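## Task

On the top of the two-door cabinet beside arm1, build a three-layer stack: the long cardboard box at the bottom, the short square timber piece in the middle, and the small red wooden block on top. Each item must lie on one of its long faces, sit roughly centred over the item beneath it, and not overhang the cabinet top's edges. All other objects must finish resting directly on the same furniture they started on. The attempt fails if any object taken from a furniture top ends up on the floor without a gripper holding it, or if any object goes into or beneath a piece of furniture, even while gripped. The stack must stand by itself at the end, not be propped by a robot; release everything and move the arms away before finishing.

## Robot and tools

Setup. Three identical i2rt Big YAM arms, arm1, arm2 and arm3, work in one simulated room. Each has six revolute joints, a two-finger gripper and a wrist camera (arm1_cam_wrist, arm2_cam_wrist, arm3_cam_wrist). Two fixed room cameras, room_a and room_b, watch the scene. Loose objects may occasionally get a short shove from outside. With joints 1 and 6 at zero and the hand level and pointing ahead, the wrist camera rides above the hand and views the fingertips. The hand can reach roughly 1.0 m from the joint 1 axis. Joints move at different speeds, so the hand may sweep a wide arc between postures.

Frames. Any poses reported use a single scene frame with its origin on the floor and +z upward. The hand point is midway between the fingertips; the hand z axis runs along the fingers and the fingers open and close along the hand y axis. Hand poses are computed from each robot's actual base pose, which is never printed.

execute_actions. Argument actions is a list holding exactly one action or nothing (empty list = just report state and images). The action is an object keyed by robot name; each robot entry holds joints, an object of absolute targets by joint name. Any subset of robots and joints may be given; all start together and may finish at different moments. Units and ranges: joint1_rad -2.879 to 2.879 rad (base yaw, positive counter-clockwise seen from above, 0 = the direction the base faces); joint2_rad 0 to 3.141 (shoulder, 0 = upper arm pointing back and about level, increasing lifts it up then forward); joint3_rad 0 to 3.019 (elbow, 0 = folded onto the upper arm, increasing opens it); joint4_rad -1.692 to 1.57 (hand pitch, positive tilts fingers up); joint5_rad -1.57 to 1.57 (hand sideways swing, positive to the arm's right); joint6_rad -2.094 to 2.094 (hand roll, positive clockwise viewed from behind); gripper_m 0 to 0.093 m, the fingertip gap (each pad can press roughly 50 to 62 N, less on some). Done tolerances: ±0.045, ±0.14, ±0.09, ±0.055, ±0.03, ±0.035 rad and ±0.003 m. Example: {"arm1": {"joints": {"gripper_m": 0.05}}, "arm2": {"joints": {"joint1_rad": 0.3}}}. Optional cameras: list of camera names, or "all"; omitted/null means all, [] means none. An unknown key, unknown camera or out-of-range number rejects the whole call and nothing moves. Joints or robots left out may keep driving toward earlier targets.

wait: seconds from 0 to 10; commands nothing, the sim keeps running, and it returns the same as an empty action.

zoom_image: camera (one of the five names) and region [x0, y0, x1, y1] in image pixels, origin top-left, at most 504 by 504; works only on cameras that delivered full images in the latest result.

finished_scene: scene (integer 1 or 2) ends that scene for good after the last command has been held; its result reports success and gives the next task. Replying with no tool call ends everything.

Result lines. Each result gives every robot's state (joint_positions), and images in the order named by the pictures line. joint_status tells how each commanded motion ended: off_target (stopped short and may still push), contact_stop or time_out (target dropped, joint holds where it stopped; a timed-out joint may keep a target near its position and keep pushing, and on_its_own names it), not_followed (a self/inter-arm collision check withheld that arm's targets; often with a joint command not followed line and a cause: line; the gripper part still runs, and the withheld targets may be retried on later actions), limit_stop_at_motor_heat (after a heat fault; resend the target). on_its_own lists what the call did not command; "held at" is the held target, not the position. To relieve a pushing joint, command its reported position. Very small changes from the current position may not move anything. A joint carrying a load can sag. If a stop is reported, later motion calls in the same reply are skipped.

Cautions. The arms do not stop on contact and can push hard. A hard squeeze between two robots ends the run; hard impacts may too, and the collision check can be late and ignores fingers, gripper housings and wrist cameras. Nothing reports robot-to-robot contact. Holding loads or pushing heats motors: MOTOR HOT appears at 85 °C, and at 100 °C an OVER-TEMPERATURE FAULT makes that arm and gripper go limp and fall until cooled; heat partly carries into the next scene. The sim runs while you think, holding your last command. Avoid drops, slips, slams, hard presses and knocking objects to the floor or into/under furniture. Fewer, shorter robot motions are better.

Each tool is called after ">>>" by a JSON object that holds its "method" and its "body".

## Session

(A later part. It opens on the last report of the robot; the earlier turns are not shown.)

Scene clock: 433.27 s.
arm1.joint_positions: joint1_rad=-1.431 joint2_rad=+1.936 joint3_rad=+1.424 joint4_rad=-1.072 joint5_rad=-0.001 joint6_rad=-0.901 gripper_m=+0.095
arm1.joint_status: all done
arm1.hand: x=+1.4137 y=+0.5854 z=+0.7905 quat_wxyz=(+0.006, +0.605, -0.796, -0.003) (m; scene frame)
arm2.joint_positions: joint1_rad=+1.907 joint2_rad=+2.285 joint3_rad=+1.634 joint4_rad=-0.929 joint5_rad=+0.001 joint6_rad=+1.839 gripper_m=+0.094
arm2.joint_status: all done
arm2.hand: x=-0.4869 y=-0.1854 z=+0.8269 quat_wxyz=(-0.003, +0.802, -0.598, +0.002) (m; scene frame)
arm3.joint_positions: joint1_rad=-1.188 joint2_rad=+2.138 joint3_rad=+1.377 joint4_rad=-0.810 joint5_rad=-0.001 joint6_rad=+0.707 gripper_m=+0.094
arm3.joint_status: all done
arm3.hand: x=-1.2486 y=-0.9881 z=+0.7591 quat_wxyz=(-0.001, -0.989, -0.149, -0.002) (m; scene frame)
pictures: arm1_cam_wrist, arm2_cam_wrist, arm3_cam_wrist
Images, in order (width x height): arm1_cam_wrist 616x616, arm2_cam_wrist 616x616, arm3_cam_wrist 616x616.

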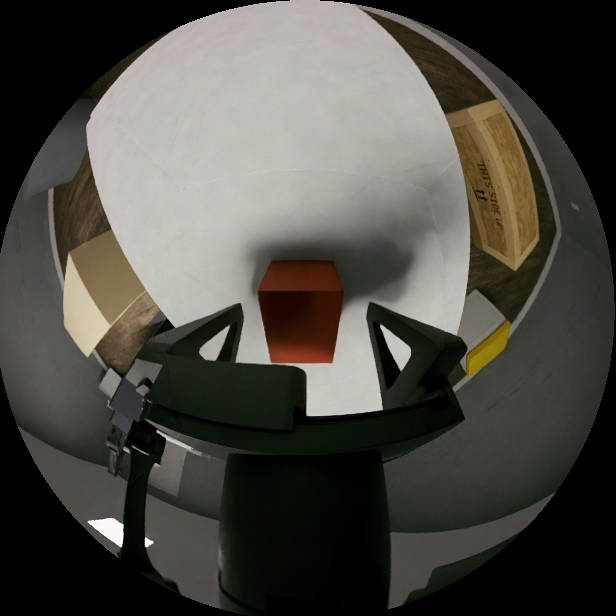

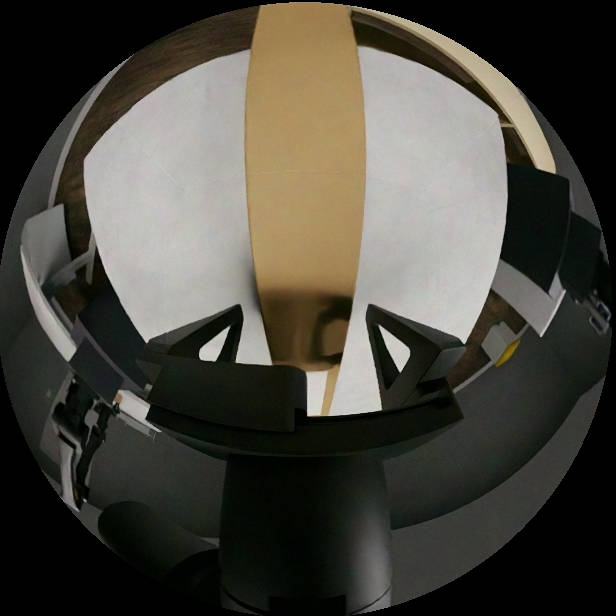

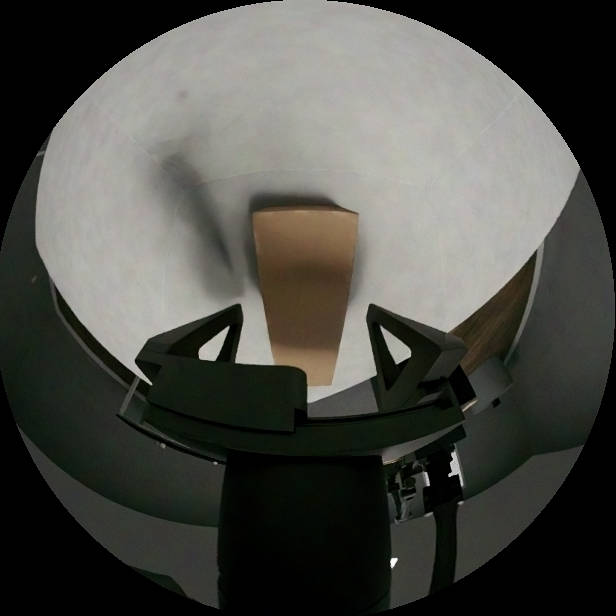

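>>> {"method": "execute_actions", "body": {"actions": [{"arm1":{"joints":{"gripper_m":0.02}},"arm2":{"joints":{"gripper_m":0.025}},"arm3":{"joints":{"gripper_m":0.02}}}], "cameras": ["arm1_cam_wrist","arm2_cam_wrist","arm3_cam_wrist"]}}

Scene clock: 439.93 s.
arm1.joint_positions: joint1_rad=-1.431 joint2_rad=+1.936 joint3_rad=+1.424 joint4_rad=-1.071 joint5_rad=-0.001 joint6_rad=-0.900 gripper_m=+0.045
arm1.joint_status: gripper_m off_target (ended at +0.045, target +0.020)
arm1.hand: x=+1.4140 y=+0.5854 z=+0.7905 quat_wxyz=(+0.005, +0.605, -0.796, -0.002) (m; scene frame)
arm2.joint_positions: joint1_rad=+1.907 joint2_rad=+2.285 joint3_rad=+1.634 joint4_rad=-0.928 joint5_rad=+0.001 joint6_rad=+1.840 gripper_m=+0.049
arm2.joint_status: gripper_m off_target (ended at +0.049, target +0.025)
arm2.hand: x=-0.4870 y=-0.1855 z=+0.8269 quat_wxyz=(-0.003, +0.801, -0.598, +0.002) (m; scene frame)
arm3.joint_positions: joint1_rad=-1.188 joint2_rad=+2.138 joint3_rad=+1.377 joint4_rad=-0.810 joint5_rad=+0.000 joint6_rad=+0.707 gripper_m=+0.045
arm3.joint_status: gripper_m off_target (ended at +0.045, target +0.020)
arm3.hand: x=-1.2487 y=-0.9881 z=+0.7591 quat_wxyz=(-0.001, -0.989, -0.149, -0.001) (m; scene frame)
pictures: arm1_cam_wrist, arm2_cam_wrist, arm3_cam_wrist
Images, in order (width x height): arm1_cam_wrist 616x616, arm2_cam_wrist 616x616, arm3_cam_wrist 616x616.

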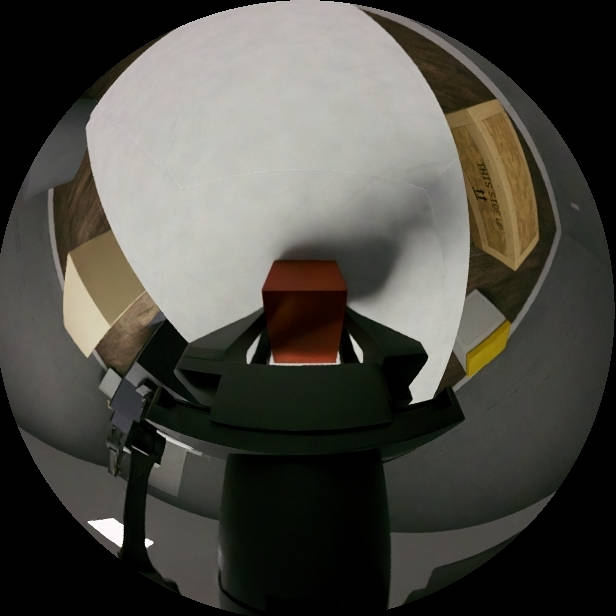

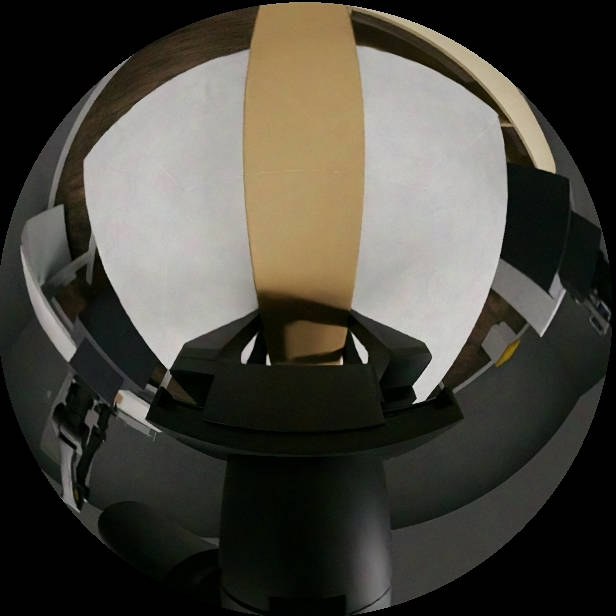

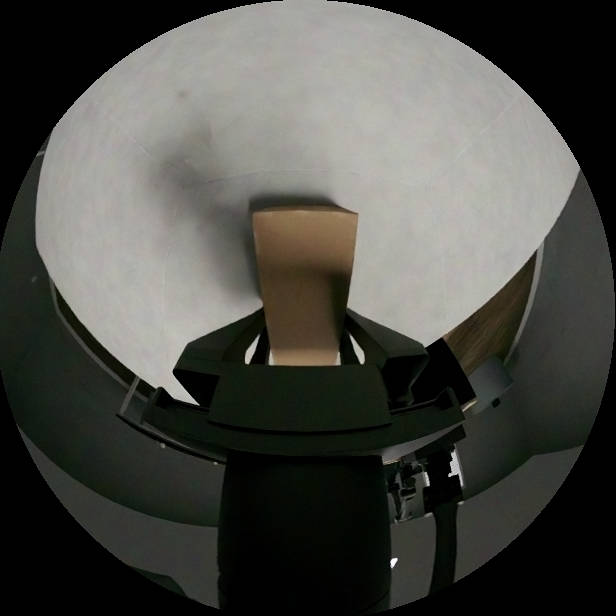

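>>> {"method": "execute_actions", "body": {"actions": [{"arm1":{"joints":{"joint2_rad":1.83,"joint4_rad":-1.17}},"arm2":{"joints":{"joint2_rad":2.08,"joint4_rad":-1.13}},"arm3":{"joints":{"joint2_rad":1.81,"joint4_rad":-1.14}}}], "cameras": ["arm2_cam_wrist","room_a","room_b"]}}

Scene clock: 530.83 s.
arm1.joint_positions: joint1_rad=-1.431 joint2_rad=+1.837 joint3_rad=+1.419 joint4_rad=-1.161 joint5_rad=-0.001 joint6_rad=-0.900 gripper_m=+0.045
arm1.joint_status: all done
arm1.hand: x=+1.3990 y=+0.5791 z=+0.8408 quat_wxyz=(+0.003, +0.605, -0.796, -0.002) (m; scene frame)
arm2.joint_positions: joint1_rad=+1.907 joint2_rad=+2.065 joint3_rad=+1.620 joint4_rad=-1.123 joint5_rad=-0.001 joint6_rad=+1.841 gripper_m=+0.049
arm2.joint_status: all done
arm2.hand: x=-0.4731 y=-0.1767 z=+0.9534 quat_wxyz=(+0.003, +0.801, -0.598, +0.001) (m; scene frame)
arm3.joint_positions: joint1_rad=-1.188 joint2_rad=+1.794 joint3_rad=+1.366 joint4_rad=-1.122 joint5_rad=+0.000 joint6_rad=+0.707 gripper_m=+0.045
arm3.joint_status: all done
arm3.hand: x=-1.2306 y=-0.9588 z=+0.9354 quat_wxyz=(-0.008, -0.989, -0.149, +0.005) (m; scene frame)
pictures: arm2_cam_wrist, room_a, room_b
Images, in order (width x height): arm2_cam_wrist 616x616, room_a 896x504, room_b 896x504.

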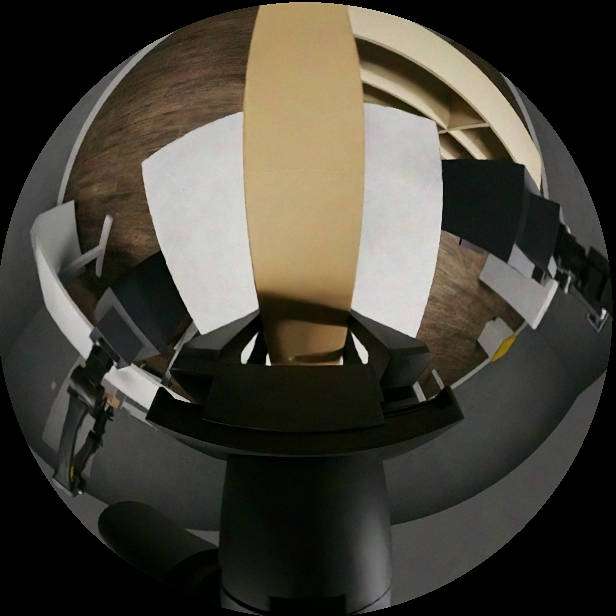

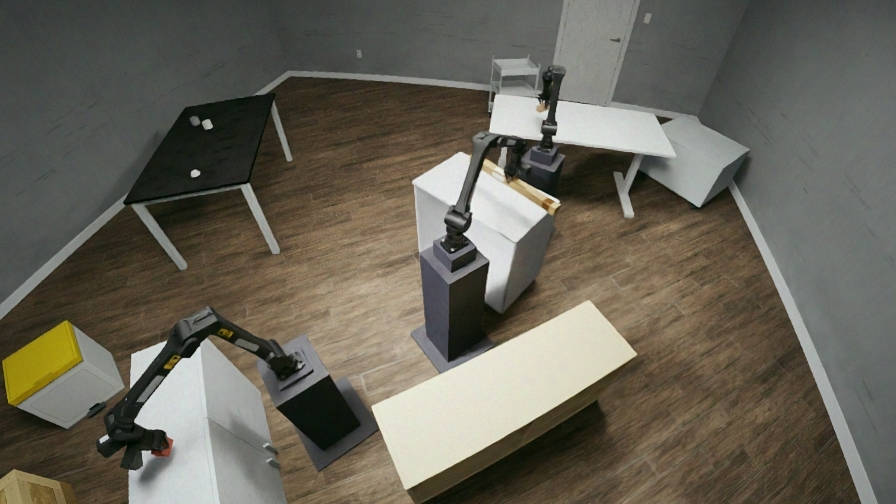

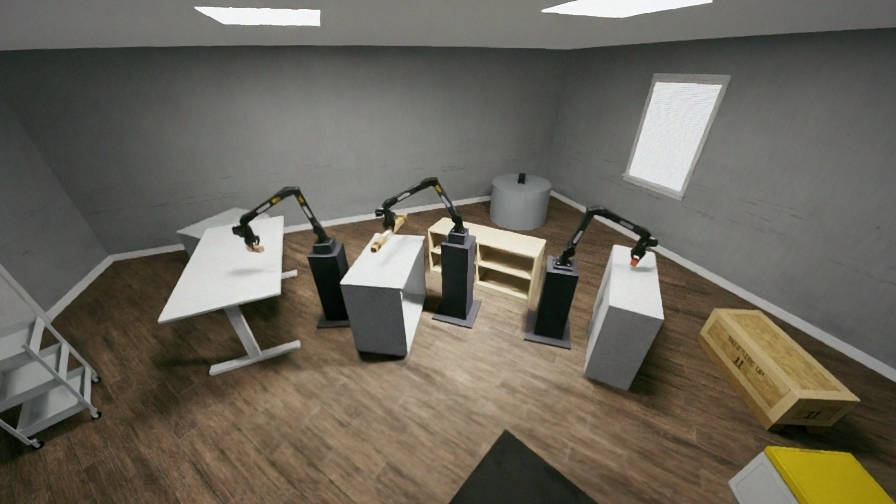

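>>> {"method": "execute_actions", "body": {"actions": [{"arm1":{"joints":{"joint1_rad":-1.065,"joint6_rad":-0.955}},"arm2":{"joints":{"joint1_rad":-0.727,"joint6_rad":1.005}},"arm3":{"joints":{"joint1_rad":1.538,"joint2_rad":2.03,"joint3_rad":1.67,"joint4_rad":-1.19}}}]}}

Scene clock: 542.73 s.
arm1.joint_positions: joint1_rad=-1.062 joint2_rad=+1.837 joint3_rad=+1.419 joint4_rad=-1.161 joint5_rad=-0.002 joint6_rad=-0.940 gripper_m=+0.045
arm1.joint_status: all done
arm1.hand: x=+1.2911 y=+0.7427 z=+0.8409 quat_wxyz=(+0.003, +0.754, -0.657, -0.001) (m; scene frame)
arm2.joint_positions: joint1_rad=-0.740 joint2_rad=+2.068 joint3_rad=+1.620 joint4_rad=-1.123 joint5_rad=+0.002 joint6_rad=+1.017 gripper_m=+0.049
arm2.joint_status: all done
arm2.hand: x=+0.3431 y=+0.6705 z=+0.9491 quat_wxyz=(-0.001, +0.018, -1.000, +0.002) (m; scene frame)
arm3.joint_positions: joint1_rad=+1.544 joint2_rad=+2.035 joint3_rad=+1.653 joint4_rad=-1.176 joint5_rad=-0.002 joint6_rad=+0.705 gripper_m=+0.045
arm3.joint_status: all done
arm3.hand: x=-0.4443 y=-0.1743 z=+0.9070 quat_wxyz=(-0.006, -0.055, -0.998, -0.005) (m; scene frame)
pictures: arm1_cam_wrist, arm2_cam_wrist, arm3_cam_wrist, room_a, room_b
Images, in order (width x height): arm1_cam_wrist 616x616, arm2_cam_wrist 616x616, arm3_cam_wrist 616x616, room_a 896x504, room_b 896x504.

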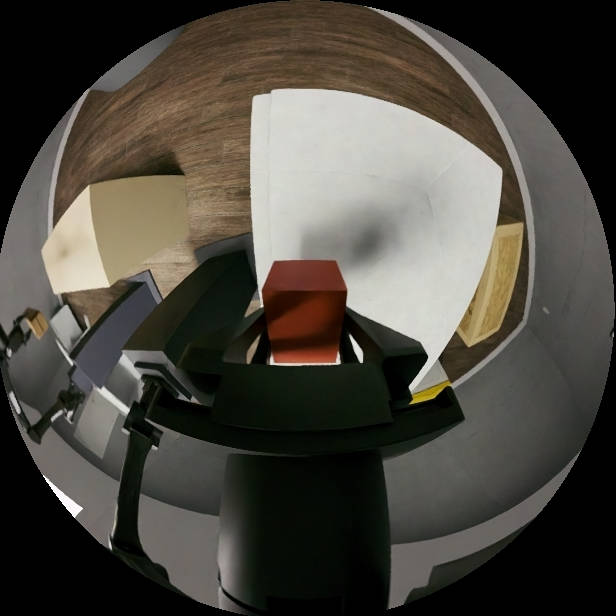

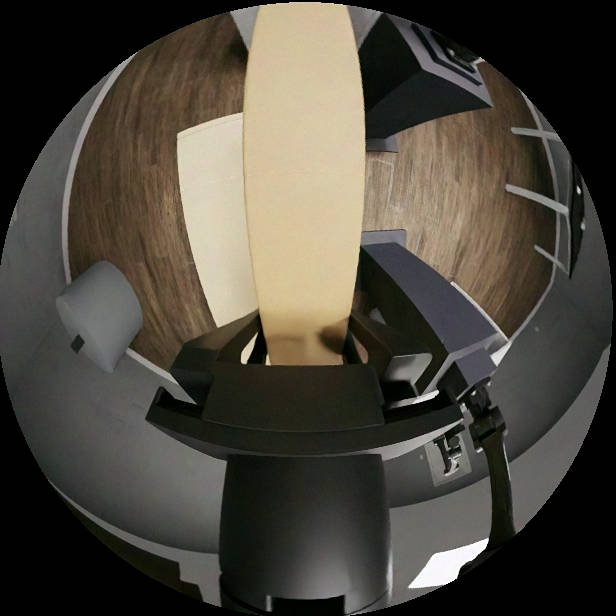

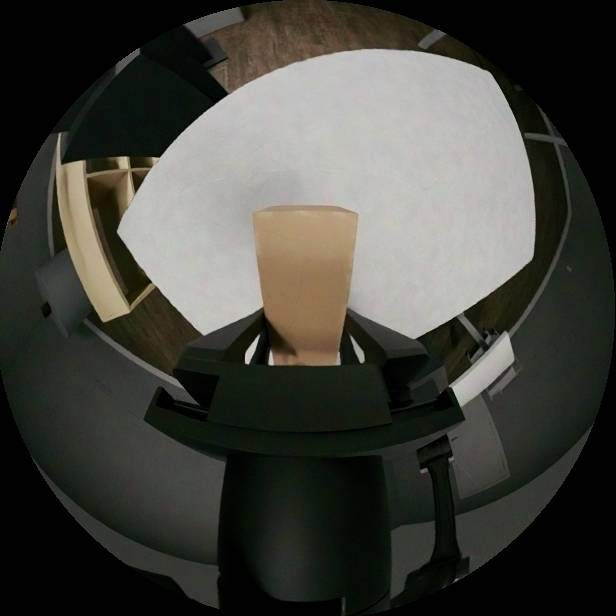

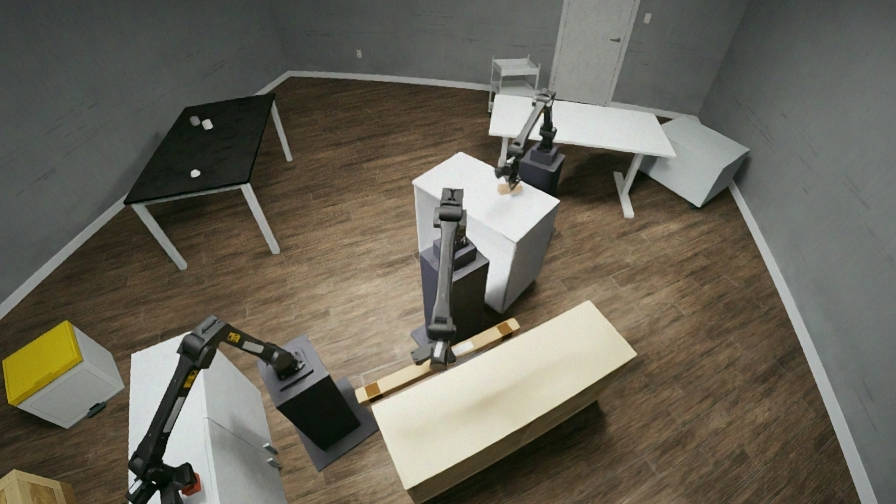

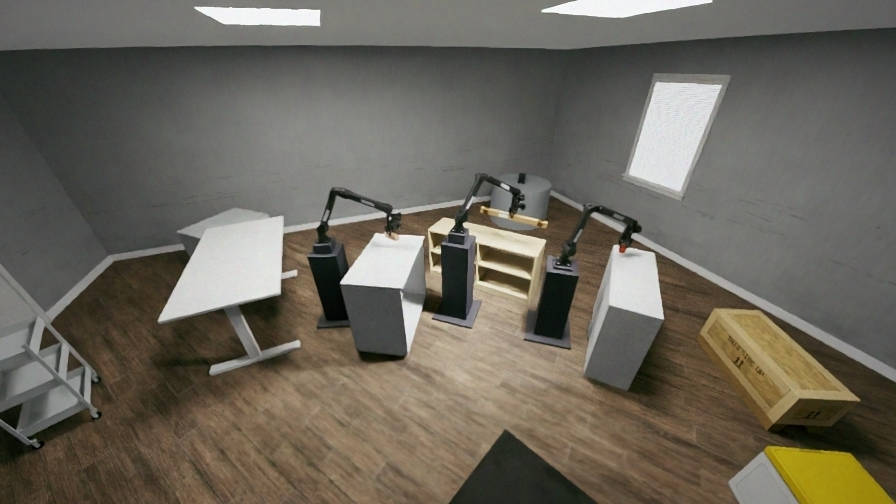

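>>> {"method": "execute_actions", "body": {"actions": [{"arm1":{"joints":{"joint2_rad":1.955,"joint3_rad":1.55,"joint4_rad":-1.108}},"arm2":{"joints":{"joint1_rad":-0.70,"joint2_rad":2.585,"joint3_rad":2.04,"joint4_rad":-0.97,"joint6_rad":1.05}},"arm3":{"joints":{"joint2_rad":2.155,"joint4_rad":-1.057}}}]}}

Scene clock: 580.03 s.
arm1.joint_positions: joint1_rad=-1.062 joint2_rad=+1.971 joint3_rad=+1.497 joint4_rad=-1.114 joint5_rad=-0.002 joint6_rad=-0.940 gripper_m=+0.045
arm1.joint_status: all done
arm1.hand: x=+1.3154 y=+0.7662 z=+0.7967 quat_wxyz=(+0.007, +0.754, -0.657, -0.001) (m; scene frame)
arm2.joint_positions: joint1_rad=-0.707 joint2_rad=+2.616 joint3_rad=+1.999 joint4_rad=-0.971 joint5_rad=+0.002 joint6_rad=+1.039 gripper_m=+0.049
arm2.joint_status: all done
arm2.hand: x=+0.3653 y=+0.7540 z=+0.7246 quat_wxyz=(+0.003, +0.023, -1.000, +0.009) (m; scene frame)
arm3.joint_positions: joint1_rad=+1.544 joint2_rad=+2.161 joint3_rad=+1.653 joint4_rad=-1.075 joint5_rad=-0.002 joint6_rad=+0.705 gripper_m=+0.045
arm3.joint_status: all done
arm3.hand: x=-0.4358 y=-0.1687 z=+0.8326 quat_wxyz=(+0.004, -0.055, -0.998, +0.003) (m; scene frame)
pictures: arm1_cam_wrist, arm2_cam_wrist, arm3_cam_wrist, room_a, room_b
Images, in order (width x height): arm1_cam_wrist 616x616, arm2_cam_wrist 616x616, arm3_cam_wrist 616x616, room_a 896x504, room_b 896x504.

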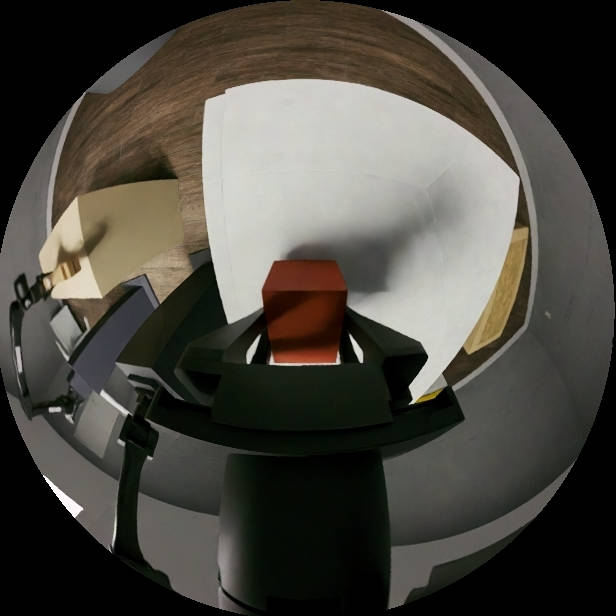

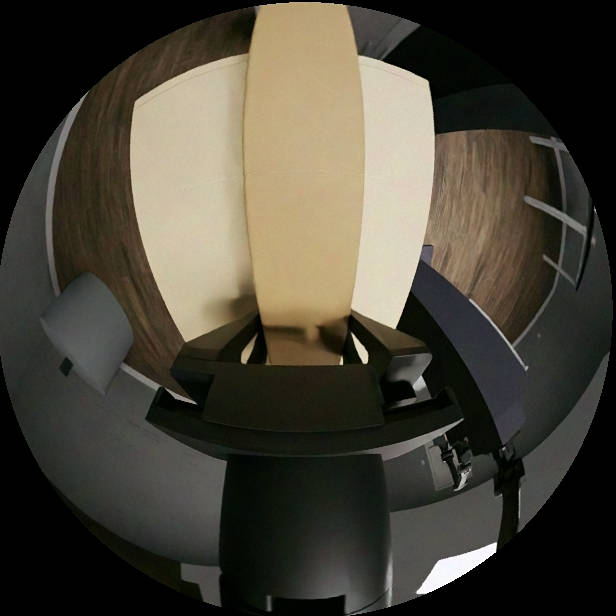

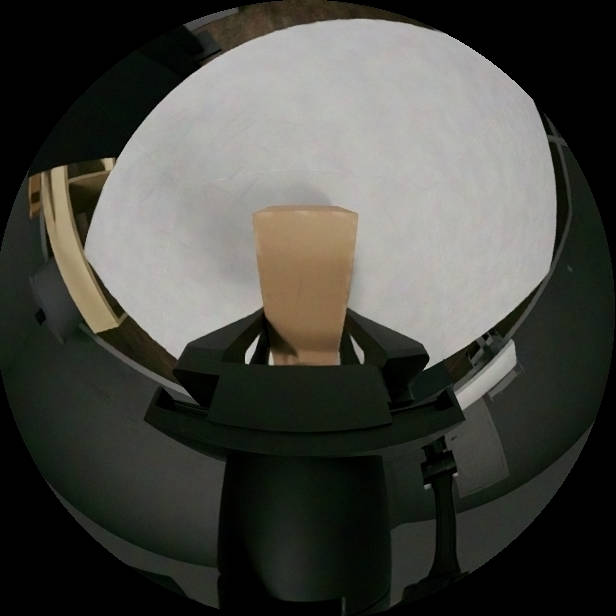

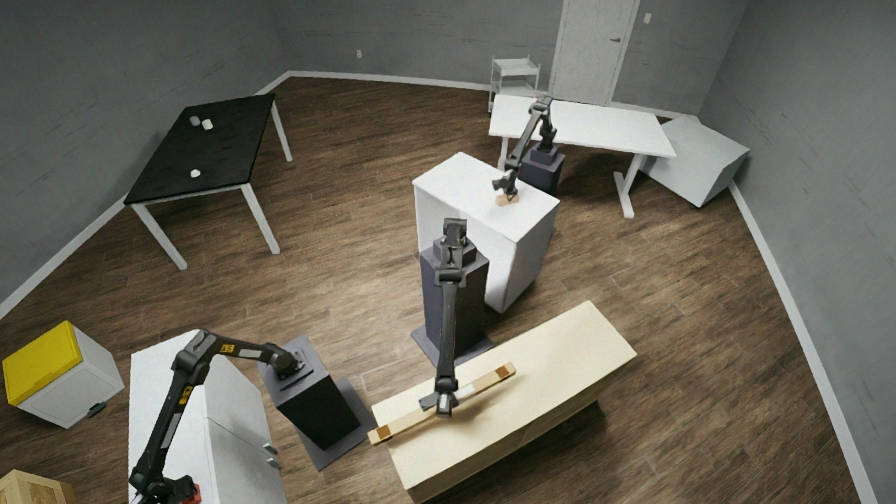

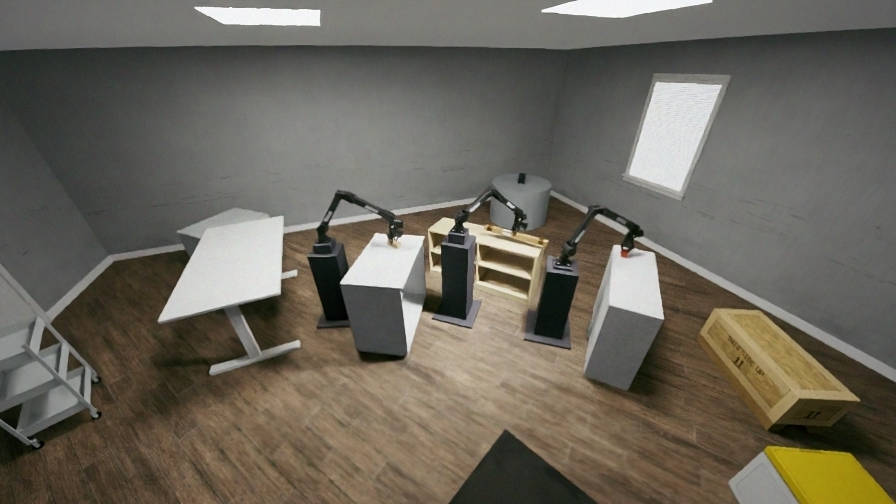

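>>> {"method": "execute_actions", "body": {"actions": [{"arm1":{"joints":{"joint2_rad":1.987}},"arm2":{"joints":{"joint2_rad":2.645,"joint4_rad":-0.92}},"arm3":{"joints":{"joint2_rad":2.197}}}], "cameras": ["arm2_cam_wrist","room_a","room_b"]}}

>>> {"method": "zoom_image", "body": {"camera": "room_b", "region": [360, 200, 660, 280]}}

Scene clock: 597.30 s.
arm1.joint_positions: joint1_rad=-1.062 joint2_rad=+1.980 joint3_rad=+1.497 joint4_rad=-1.114 joint5_rad=-0.002 joint6_rad=-0.940 gripper_m=+0.045
arm1.joint_status: all done
arm1.hand: x=+1.3147 y=+0.7655 z=+0.7917 quat_wxyz=(+0.012, +0.754, -0.657, -0.002) (m; scene frame)
arm2.joint_positions: joint1_rad=-0.707 joint2_rad=+2.625 joint3_rad=+1.999 joint4_rad=-0.929 joint5_rad=+0.002 joint6_rad=+1.039 gripper_m=+0.049
arm2.joint_status: all done
arm2.hand: x=+0.3686 y=+0.7602 z=+0.7179 quat_wxyz=(-0.005, +0.023, -1.000, -0.005) (m; scene frame)
arm3.joint_positions: joint1_rad=+1.544 joint2_rad=+2.174 joint3_rad=+1.653 joint4_rad=-1.075 joint5_rad=-0.002 joint6_rad=+0.705 gripper_m=+0.045
arm3.joint_status: all done
arm3.hand: x=-0.4374 y=-0.1698 z=+0.8251 quat_wxyz=(+0.009, -0.055, -0.998, +0.007) (m; scene frame)
pictures: arm2_cam_wrist, room_a, room_b
Images, in order (width x height): arm2_cam_wrist 616x616, room_a 896x504, room_b 896x504.

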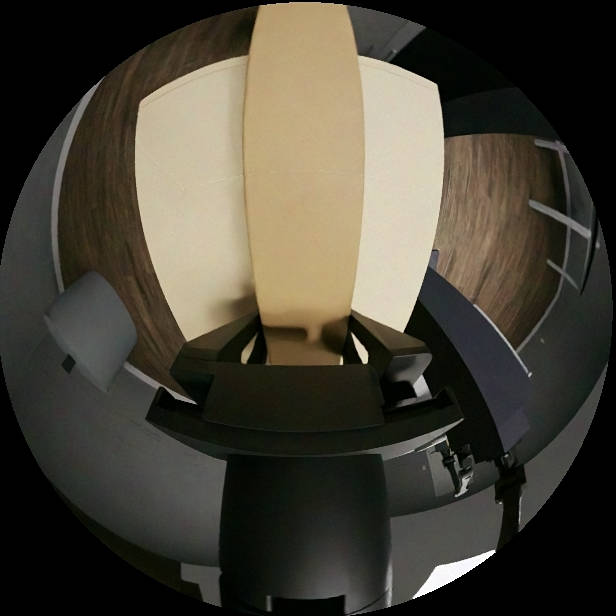

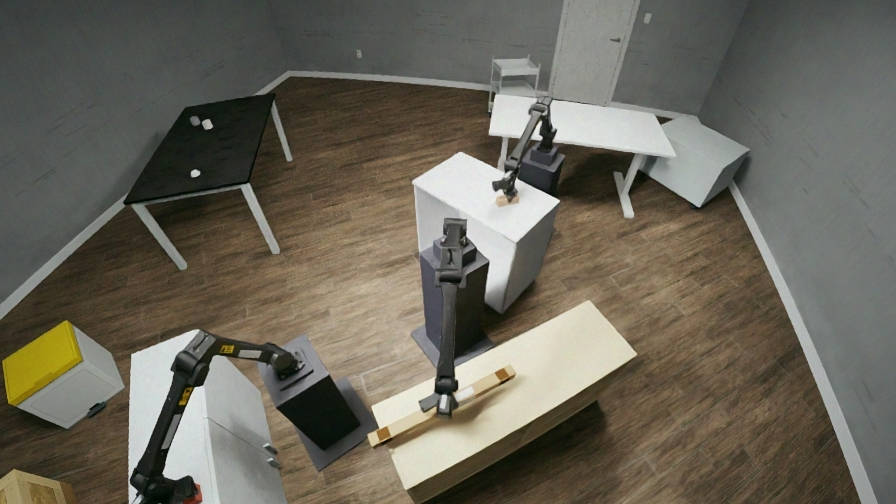

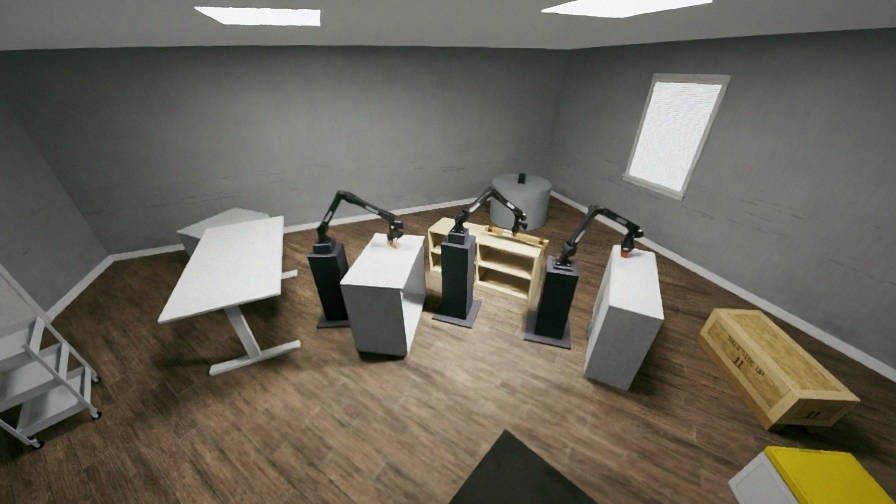

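Region (360, 200, 660, 280) of room_b's 896x504 image, scaled by 1.680, with more detail than that image has; it fills the top 134 rows of this view, and the rest is white.

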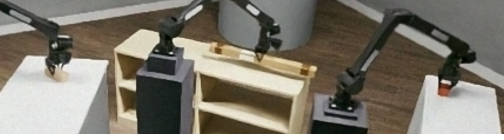

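>>> {"method": "execute_actions", "body": {"actions": [{"arm1":{"joints":{"gripper_m":0.075}},"arm2":{"joints":{"joint2_rad":2.685,"joint4_rad":-0.895}},"arm3":{"joints":{"joint2_rad":2.215,"joint4_rad":-1.04}}}], "cameras": ["arm2_cam_wrist","arm3_cam_wrist","room_a"]}}

>>> {"method": "zoom_image", "body": {"camera": "room_a", "region": [350, 340, 540, 470]}}

>>> {"method": "zoom_image", "body": {"camera": "room_a", "region": [470, 160, 550, 220]}}

Scene clock: 606.60 s.
arm1.joint_positions: joint1_rad=-1.062 joint2_rad=+1.980 joint3_rad=+1.497 joint4_rad=-1.114 joint5_rad=-0.002 joint6_rad=-0.940 gripper_m=+0.075
arm1.joint_status: all done
arm1.hand: x=+1.3147 y=+0.7655 z=+0.7917 quat_wxyz=(+0.012, +0.754, -0.657, -0.002) (m; scene frame)
arm2.joint_positions: joint1_rad=-0.707 joint2_rad=+2.677 joint3_rad=+2.004 joint4_rad=-0.903 joint5_rad=+0.002 joint6_rad=+1.039 gripper_m=+0.049
arm2.joint_status: all done
arm2.hand: x=+0.3641 y=+0.7515 z=+0.6849 quat_wxyz=(+0.000, +0.023, -1.000, +0.004) (m; scene frame)
arm3.joint_positions: joint1_rad=+1.544 joint2_rad=+2.180 joint3_rad=+1.653 joint4_rad=-1.057 joint5_rad=+0.000 joint6_rad=+0.705 gripper_m=+0.045
arm3.joint_status: all done
arm3.hand: x=-0.4346 y=-0.1683 z=+0.8211 quat_wxyz=(+0.004, -0.055, -0.998, +0.004) (m; scene frame)
pictures: arm2_cam_wrist, arm3_cam_wrist, room_a
Images, in order (width x height): arm2_cam_wrist 616x616, arm3_cam_wrist 616x616, room_a 896x504.

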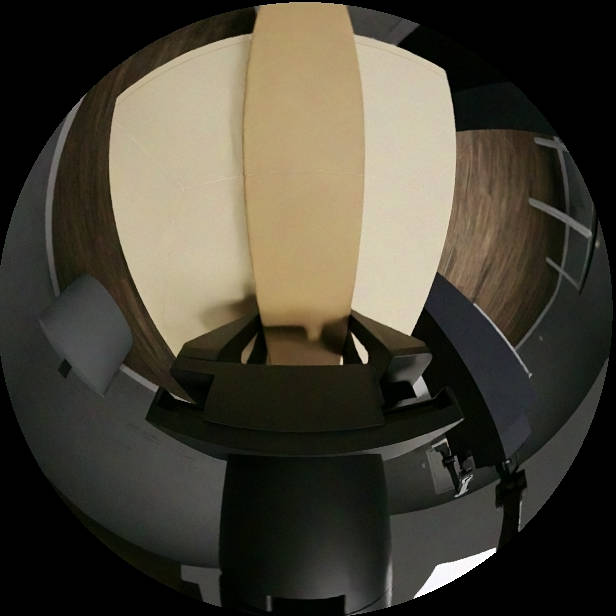

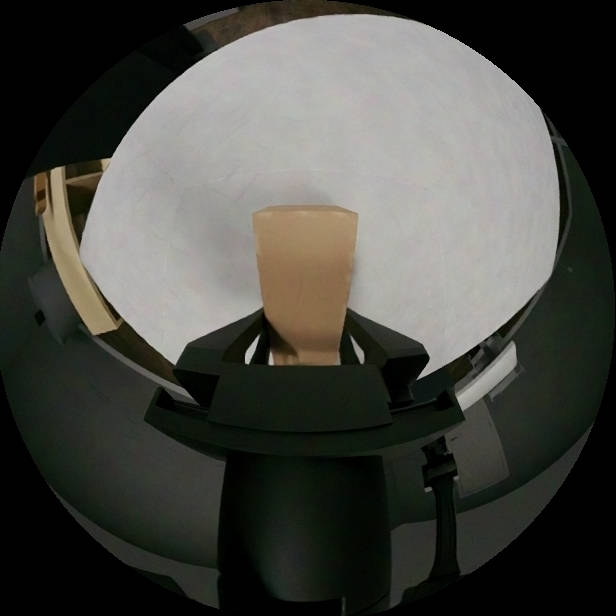

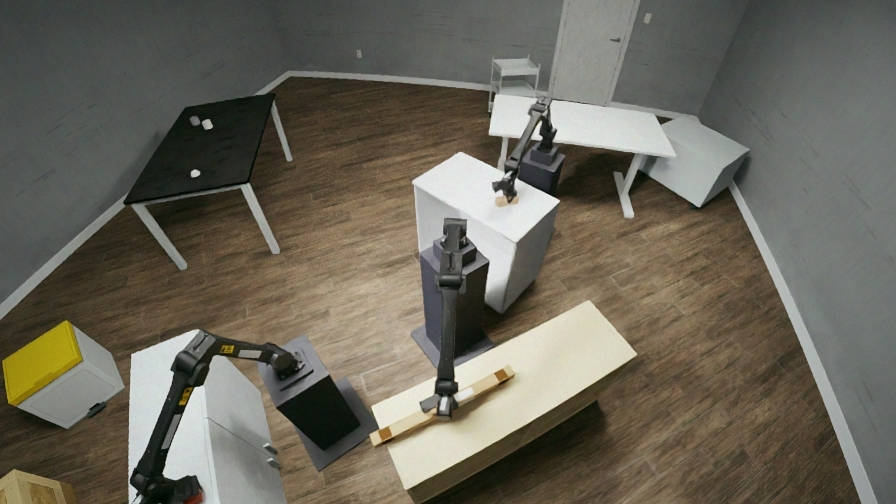

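Region (350, 340, 540, 470) of room_a's 896x504 image, scaled by 2.653, with more detail than that image has; it fills the top 345 rows of this view, and the rest is white.

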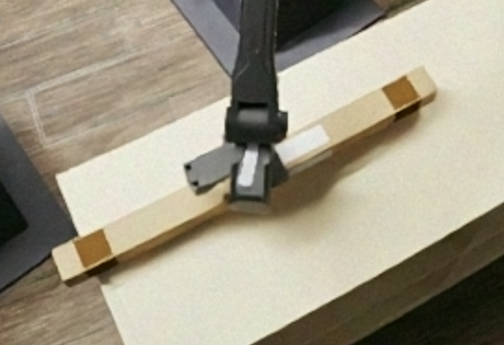

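Region (470, 160, 550, 220) of room_a's 896x504 image, scaled by 6.300, with more detail than that image has; it fills the top 378 rows of this view, and the rest is white.

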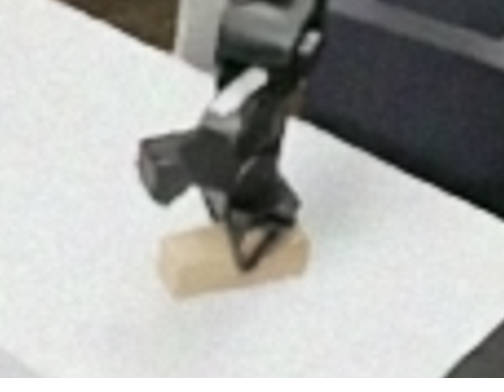

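>>> {"method": "execute_actions", "body": {"actions": [{"arm1":{"joints":{"joint2_rad":1.82,"joint4_rad":-1.23}},"arm2":{"joints":{"joint2_rad":2.712}},"arm3":{"joints":{"joint2_rad":2.185,"gripper_m":0.093}}}], "cameras": ["arm1_cam_wrist"]}}

Scene clock: 616.07 s.
arm1.joint_positions: joint1_rad=-1.062 joint2_rad=+1.809 joint3_rad=+1.512 joint4_rad=-1.222 joint5_rad=-0.002 joint6_rad=-0.940 gripper_m=+0.075
arm1.joint_status: all done
arm1.hand: x=+1.3062 y=+0.7573 z=+0.8890 quat_wxyz=(-0.027, +0.754, -0.657, +0.002) (m; scene frame)
arm2.joint_positions: joint1_rad=-0.707 joint2_rad=+2.695 joint3_rad=+2.004 joint4_rad=-0.903 joint5_rad=+0.002 joint6_rad=+1.039 gripper_m=+0.049
arm2.joint_status: all done
arm2.hand: x=+0.3609 y=+0.7455 z=+0.6731 quat_wxyz=(+0.005, +0.023, -1.000, +0.012) (m; scene frame)
arm3.joint_positions: joint1_rad=+1.544 joint2_rad=+2.180 joint3_rad=+1.653 joint4_rad=-1.057 joint5_rad=+0.000 joint6_rad=+0.705 gripper_m=+0.093
arm3.joint_status: all done
arm3.hand: x=-0.4346 y=-0.1683 z=+0.8211 quat_wxyz=(+0.004, -0.055, -0.998, +0.004) (m; scene frame)
pictures: arm1_cam_wrist
Images, in order (width x height): arm1_cam_wrist 616x616.

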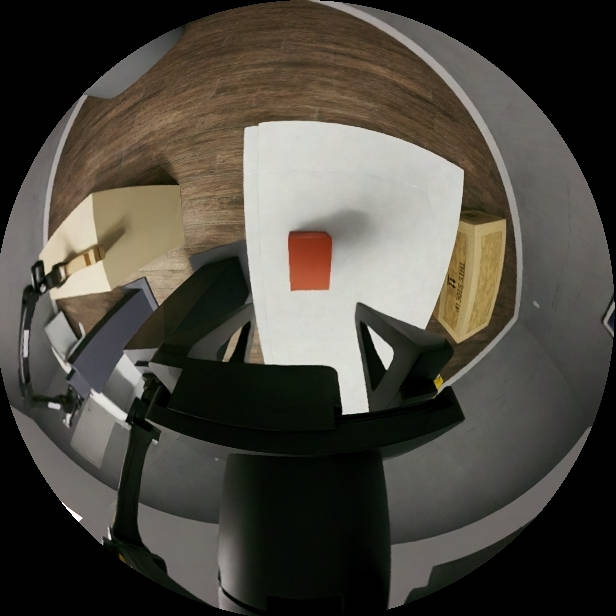

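>>> {"method": "execute_actions", "body": {"actions": [{"arm1":{"joints":{"joint1_rad":-0.2,"joint6_rad":-0.57,"gripper_m":0.093}},"arm2":{"joints":{"joint2_rad":2.74,"joint4_rad":-0.855}},"arm3":{"joints":{"joint2_rad":1.95,"joint4_rad":-1.28}}}], "cameras": ["arm1_cam_wrist","arm3_cam_wrist","room_a"]}}

Scene clock: 625.07 s.
arm1.joint_positions: joint1_rad=-0.190 joint2_rad=+1.817 joint3_rad=+1.512 joint4_rad=-1.222 joint5_rad=+0.000 joint6_rad=-0.586 gripper_m=+0.093
arm1.joint_status: all done
arm1.hand: x=+0.8686 y=+0.9256 z=+0.8842 quat_wxyz=(-0.020, +0.897, -0.442, -0.011) (m; scene frame)
arm2.joint_positions: joint1_rad=-0.707 joint2_rad=+2.717 joint3_rad=+2.004 joint4_rad=-0.859 joint5_rad=+0.002 joint6_rad=+1.040 gripper_m=+0.049
arm2.joint_status: all done
arm2.hand: x=+0.3619 y=+0.7472 z=+0.6583 quat_wxyz=(+0.000, +0.023, -1.000, +0.002) (m; scene frame)
arm3.joint_positions: joint1_rad=+1.544 joint2_rad=+1.923 joint3_rad=+1.656 joint4_rad=-1.262 joint5_rad=+0.000 joint6_rad=+0.705 gripper_m=+0.093
arm3.joint_status: all done
arm3.hand: x=-0.4564 y=-0.1828 z=+0.9731 quat_wxyz=(-0.018, -0.055, -0.998, -0.013) (m; scene frame)
pictures: arm1_cam_wrist, arm3_cam_wrist, room_a
Images, in order (width x height): arm1_cam_wrist 616x616, arm3_cam_wrist 616x616, room_a 896x504.

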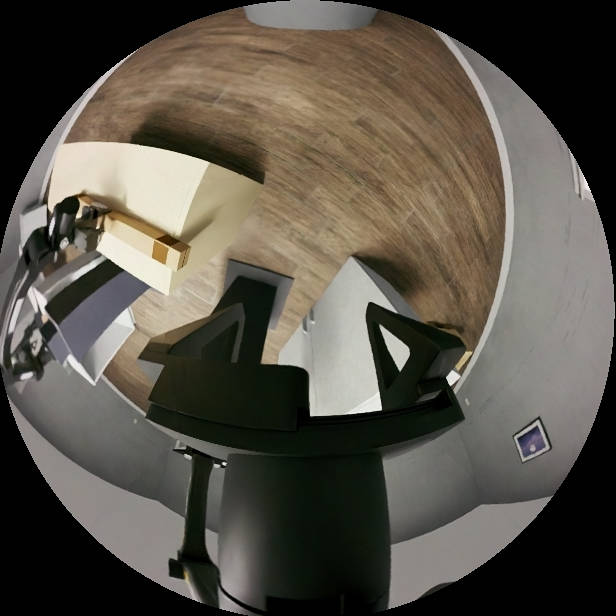

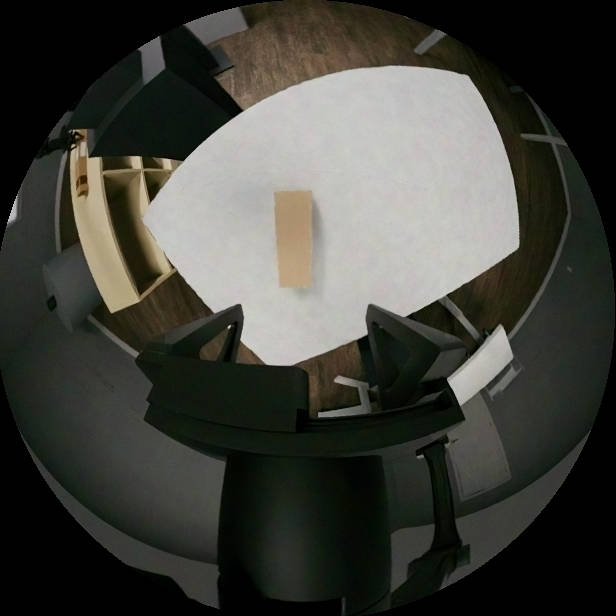

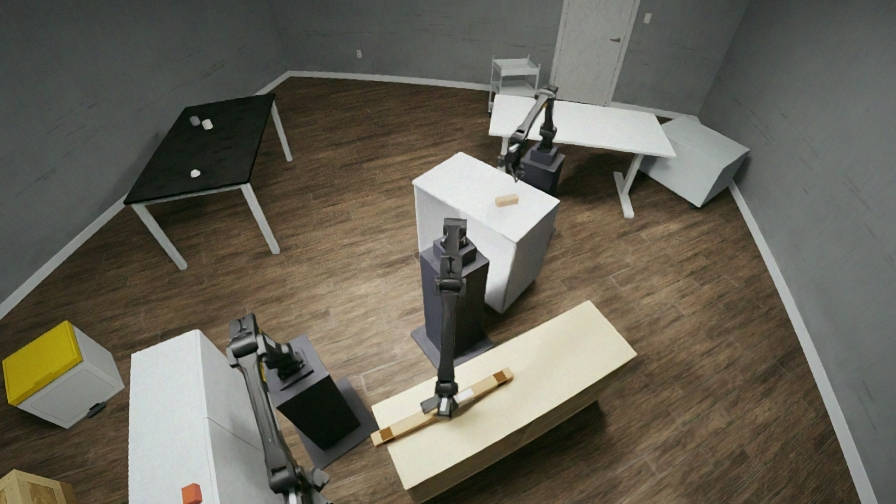

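>>> {"method": "zoom_image", "body": {"camera": "arm1_cam_wrist", "region": [40, 140, 240, 300]}}

>>> {"method": "execute_actions", "body": {"actions": [{"arm2":{"joints":{"joint2_rad":2.76}},"arm3":{"joints":{"joint1_rad":0.2,"joint2_rad":1.0,"joint3_rad":1.0,"joint4_rad":-1.3}}}], "cameras": ["arm1_cam_wrist","room_b"]}}

Region (40, 140, 240, 300) of arm1_cam_wrist's 616x616 image, scaled by 2.520, with more detail than that image has; it fills the top 403 rows of this view, and the rest is white.

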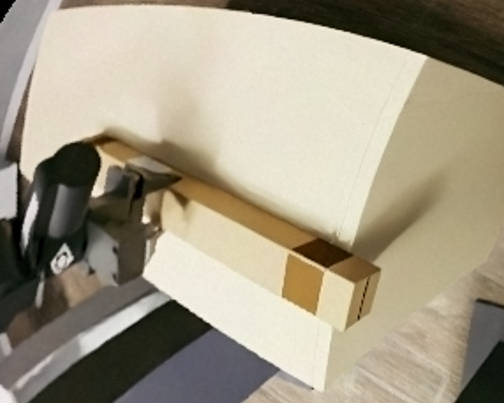

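Scene clock: 632.17 s.
arm1.joint_positions: joint1_rad=-0.190 joint2_rad=+1.817 joint3_rad=+1.512 joint4_rad=-1.222 joint5_rad=+0.000 joint6_rad=-0.586 gripper_m=+0.093
arm1.joint_status: not commanded
arm1.hand: x=+0.8686 y=+0.9256 z=+0.8842 quat_wxyz=(-0.020, +0.897, -0.442, -0.011) (m; scene frame)
arm2.joint_positions: joint1_rad=-0.707 joint2_rad=+2.718 joint3_rad=+2.004 joint4_rad=-0.859 joint5_rad=+0.002 joint6_rad=+1.040 gripper_m=+0.049
arm2.joint_status: all done
arm2.hand: x=+0.3617 y=+0.7470 z=+0.6578 quat_wxyz=(+0.000, +0.023, -1.000, +0.003) (m; scene frame)
arm3.joint_positions: joint1_rad=+0.203 joint2_rad=+1.004 joint3_rad=+1.000 joint4_rad=-1.283 joint5_rad=+0.002 joint6_rad=+0.704 gripper_m=+0.093
arm3.joint_status: all done
arm3.hand: x=-0.7104 y=-0.7381 z=+1.1051 quat_wxyz=(-0.143, -0.657, -0.741, +0.003) (m; scene frame)
pictures: arm1_cam_wrist, room_b
Images, in order (width x height): arm1_cam_wrist 616x616, room_b 896x504.

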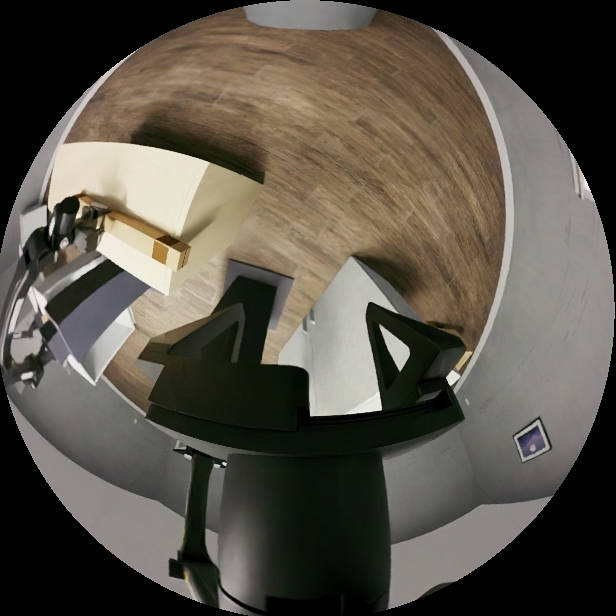

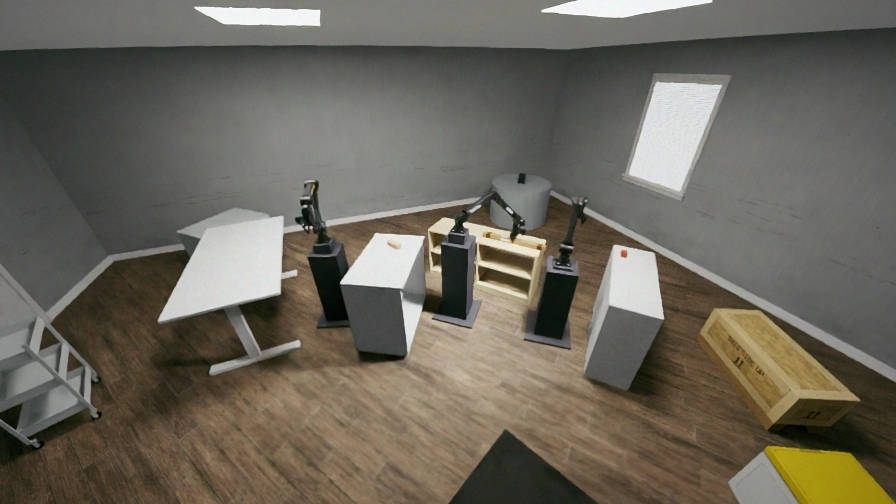

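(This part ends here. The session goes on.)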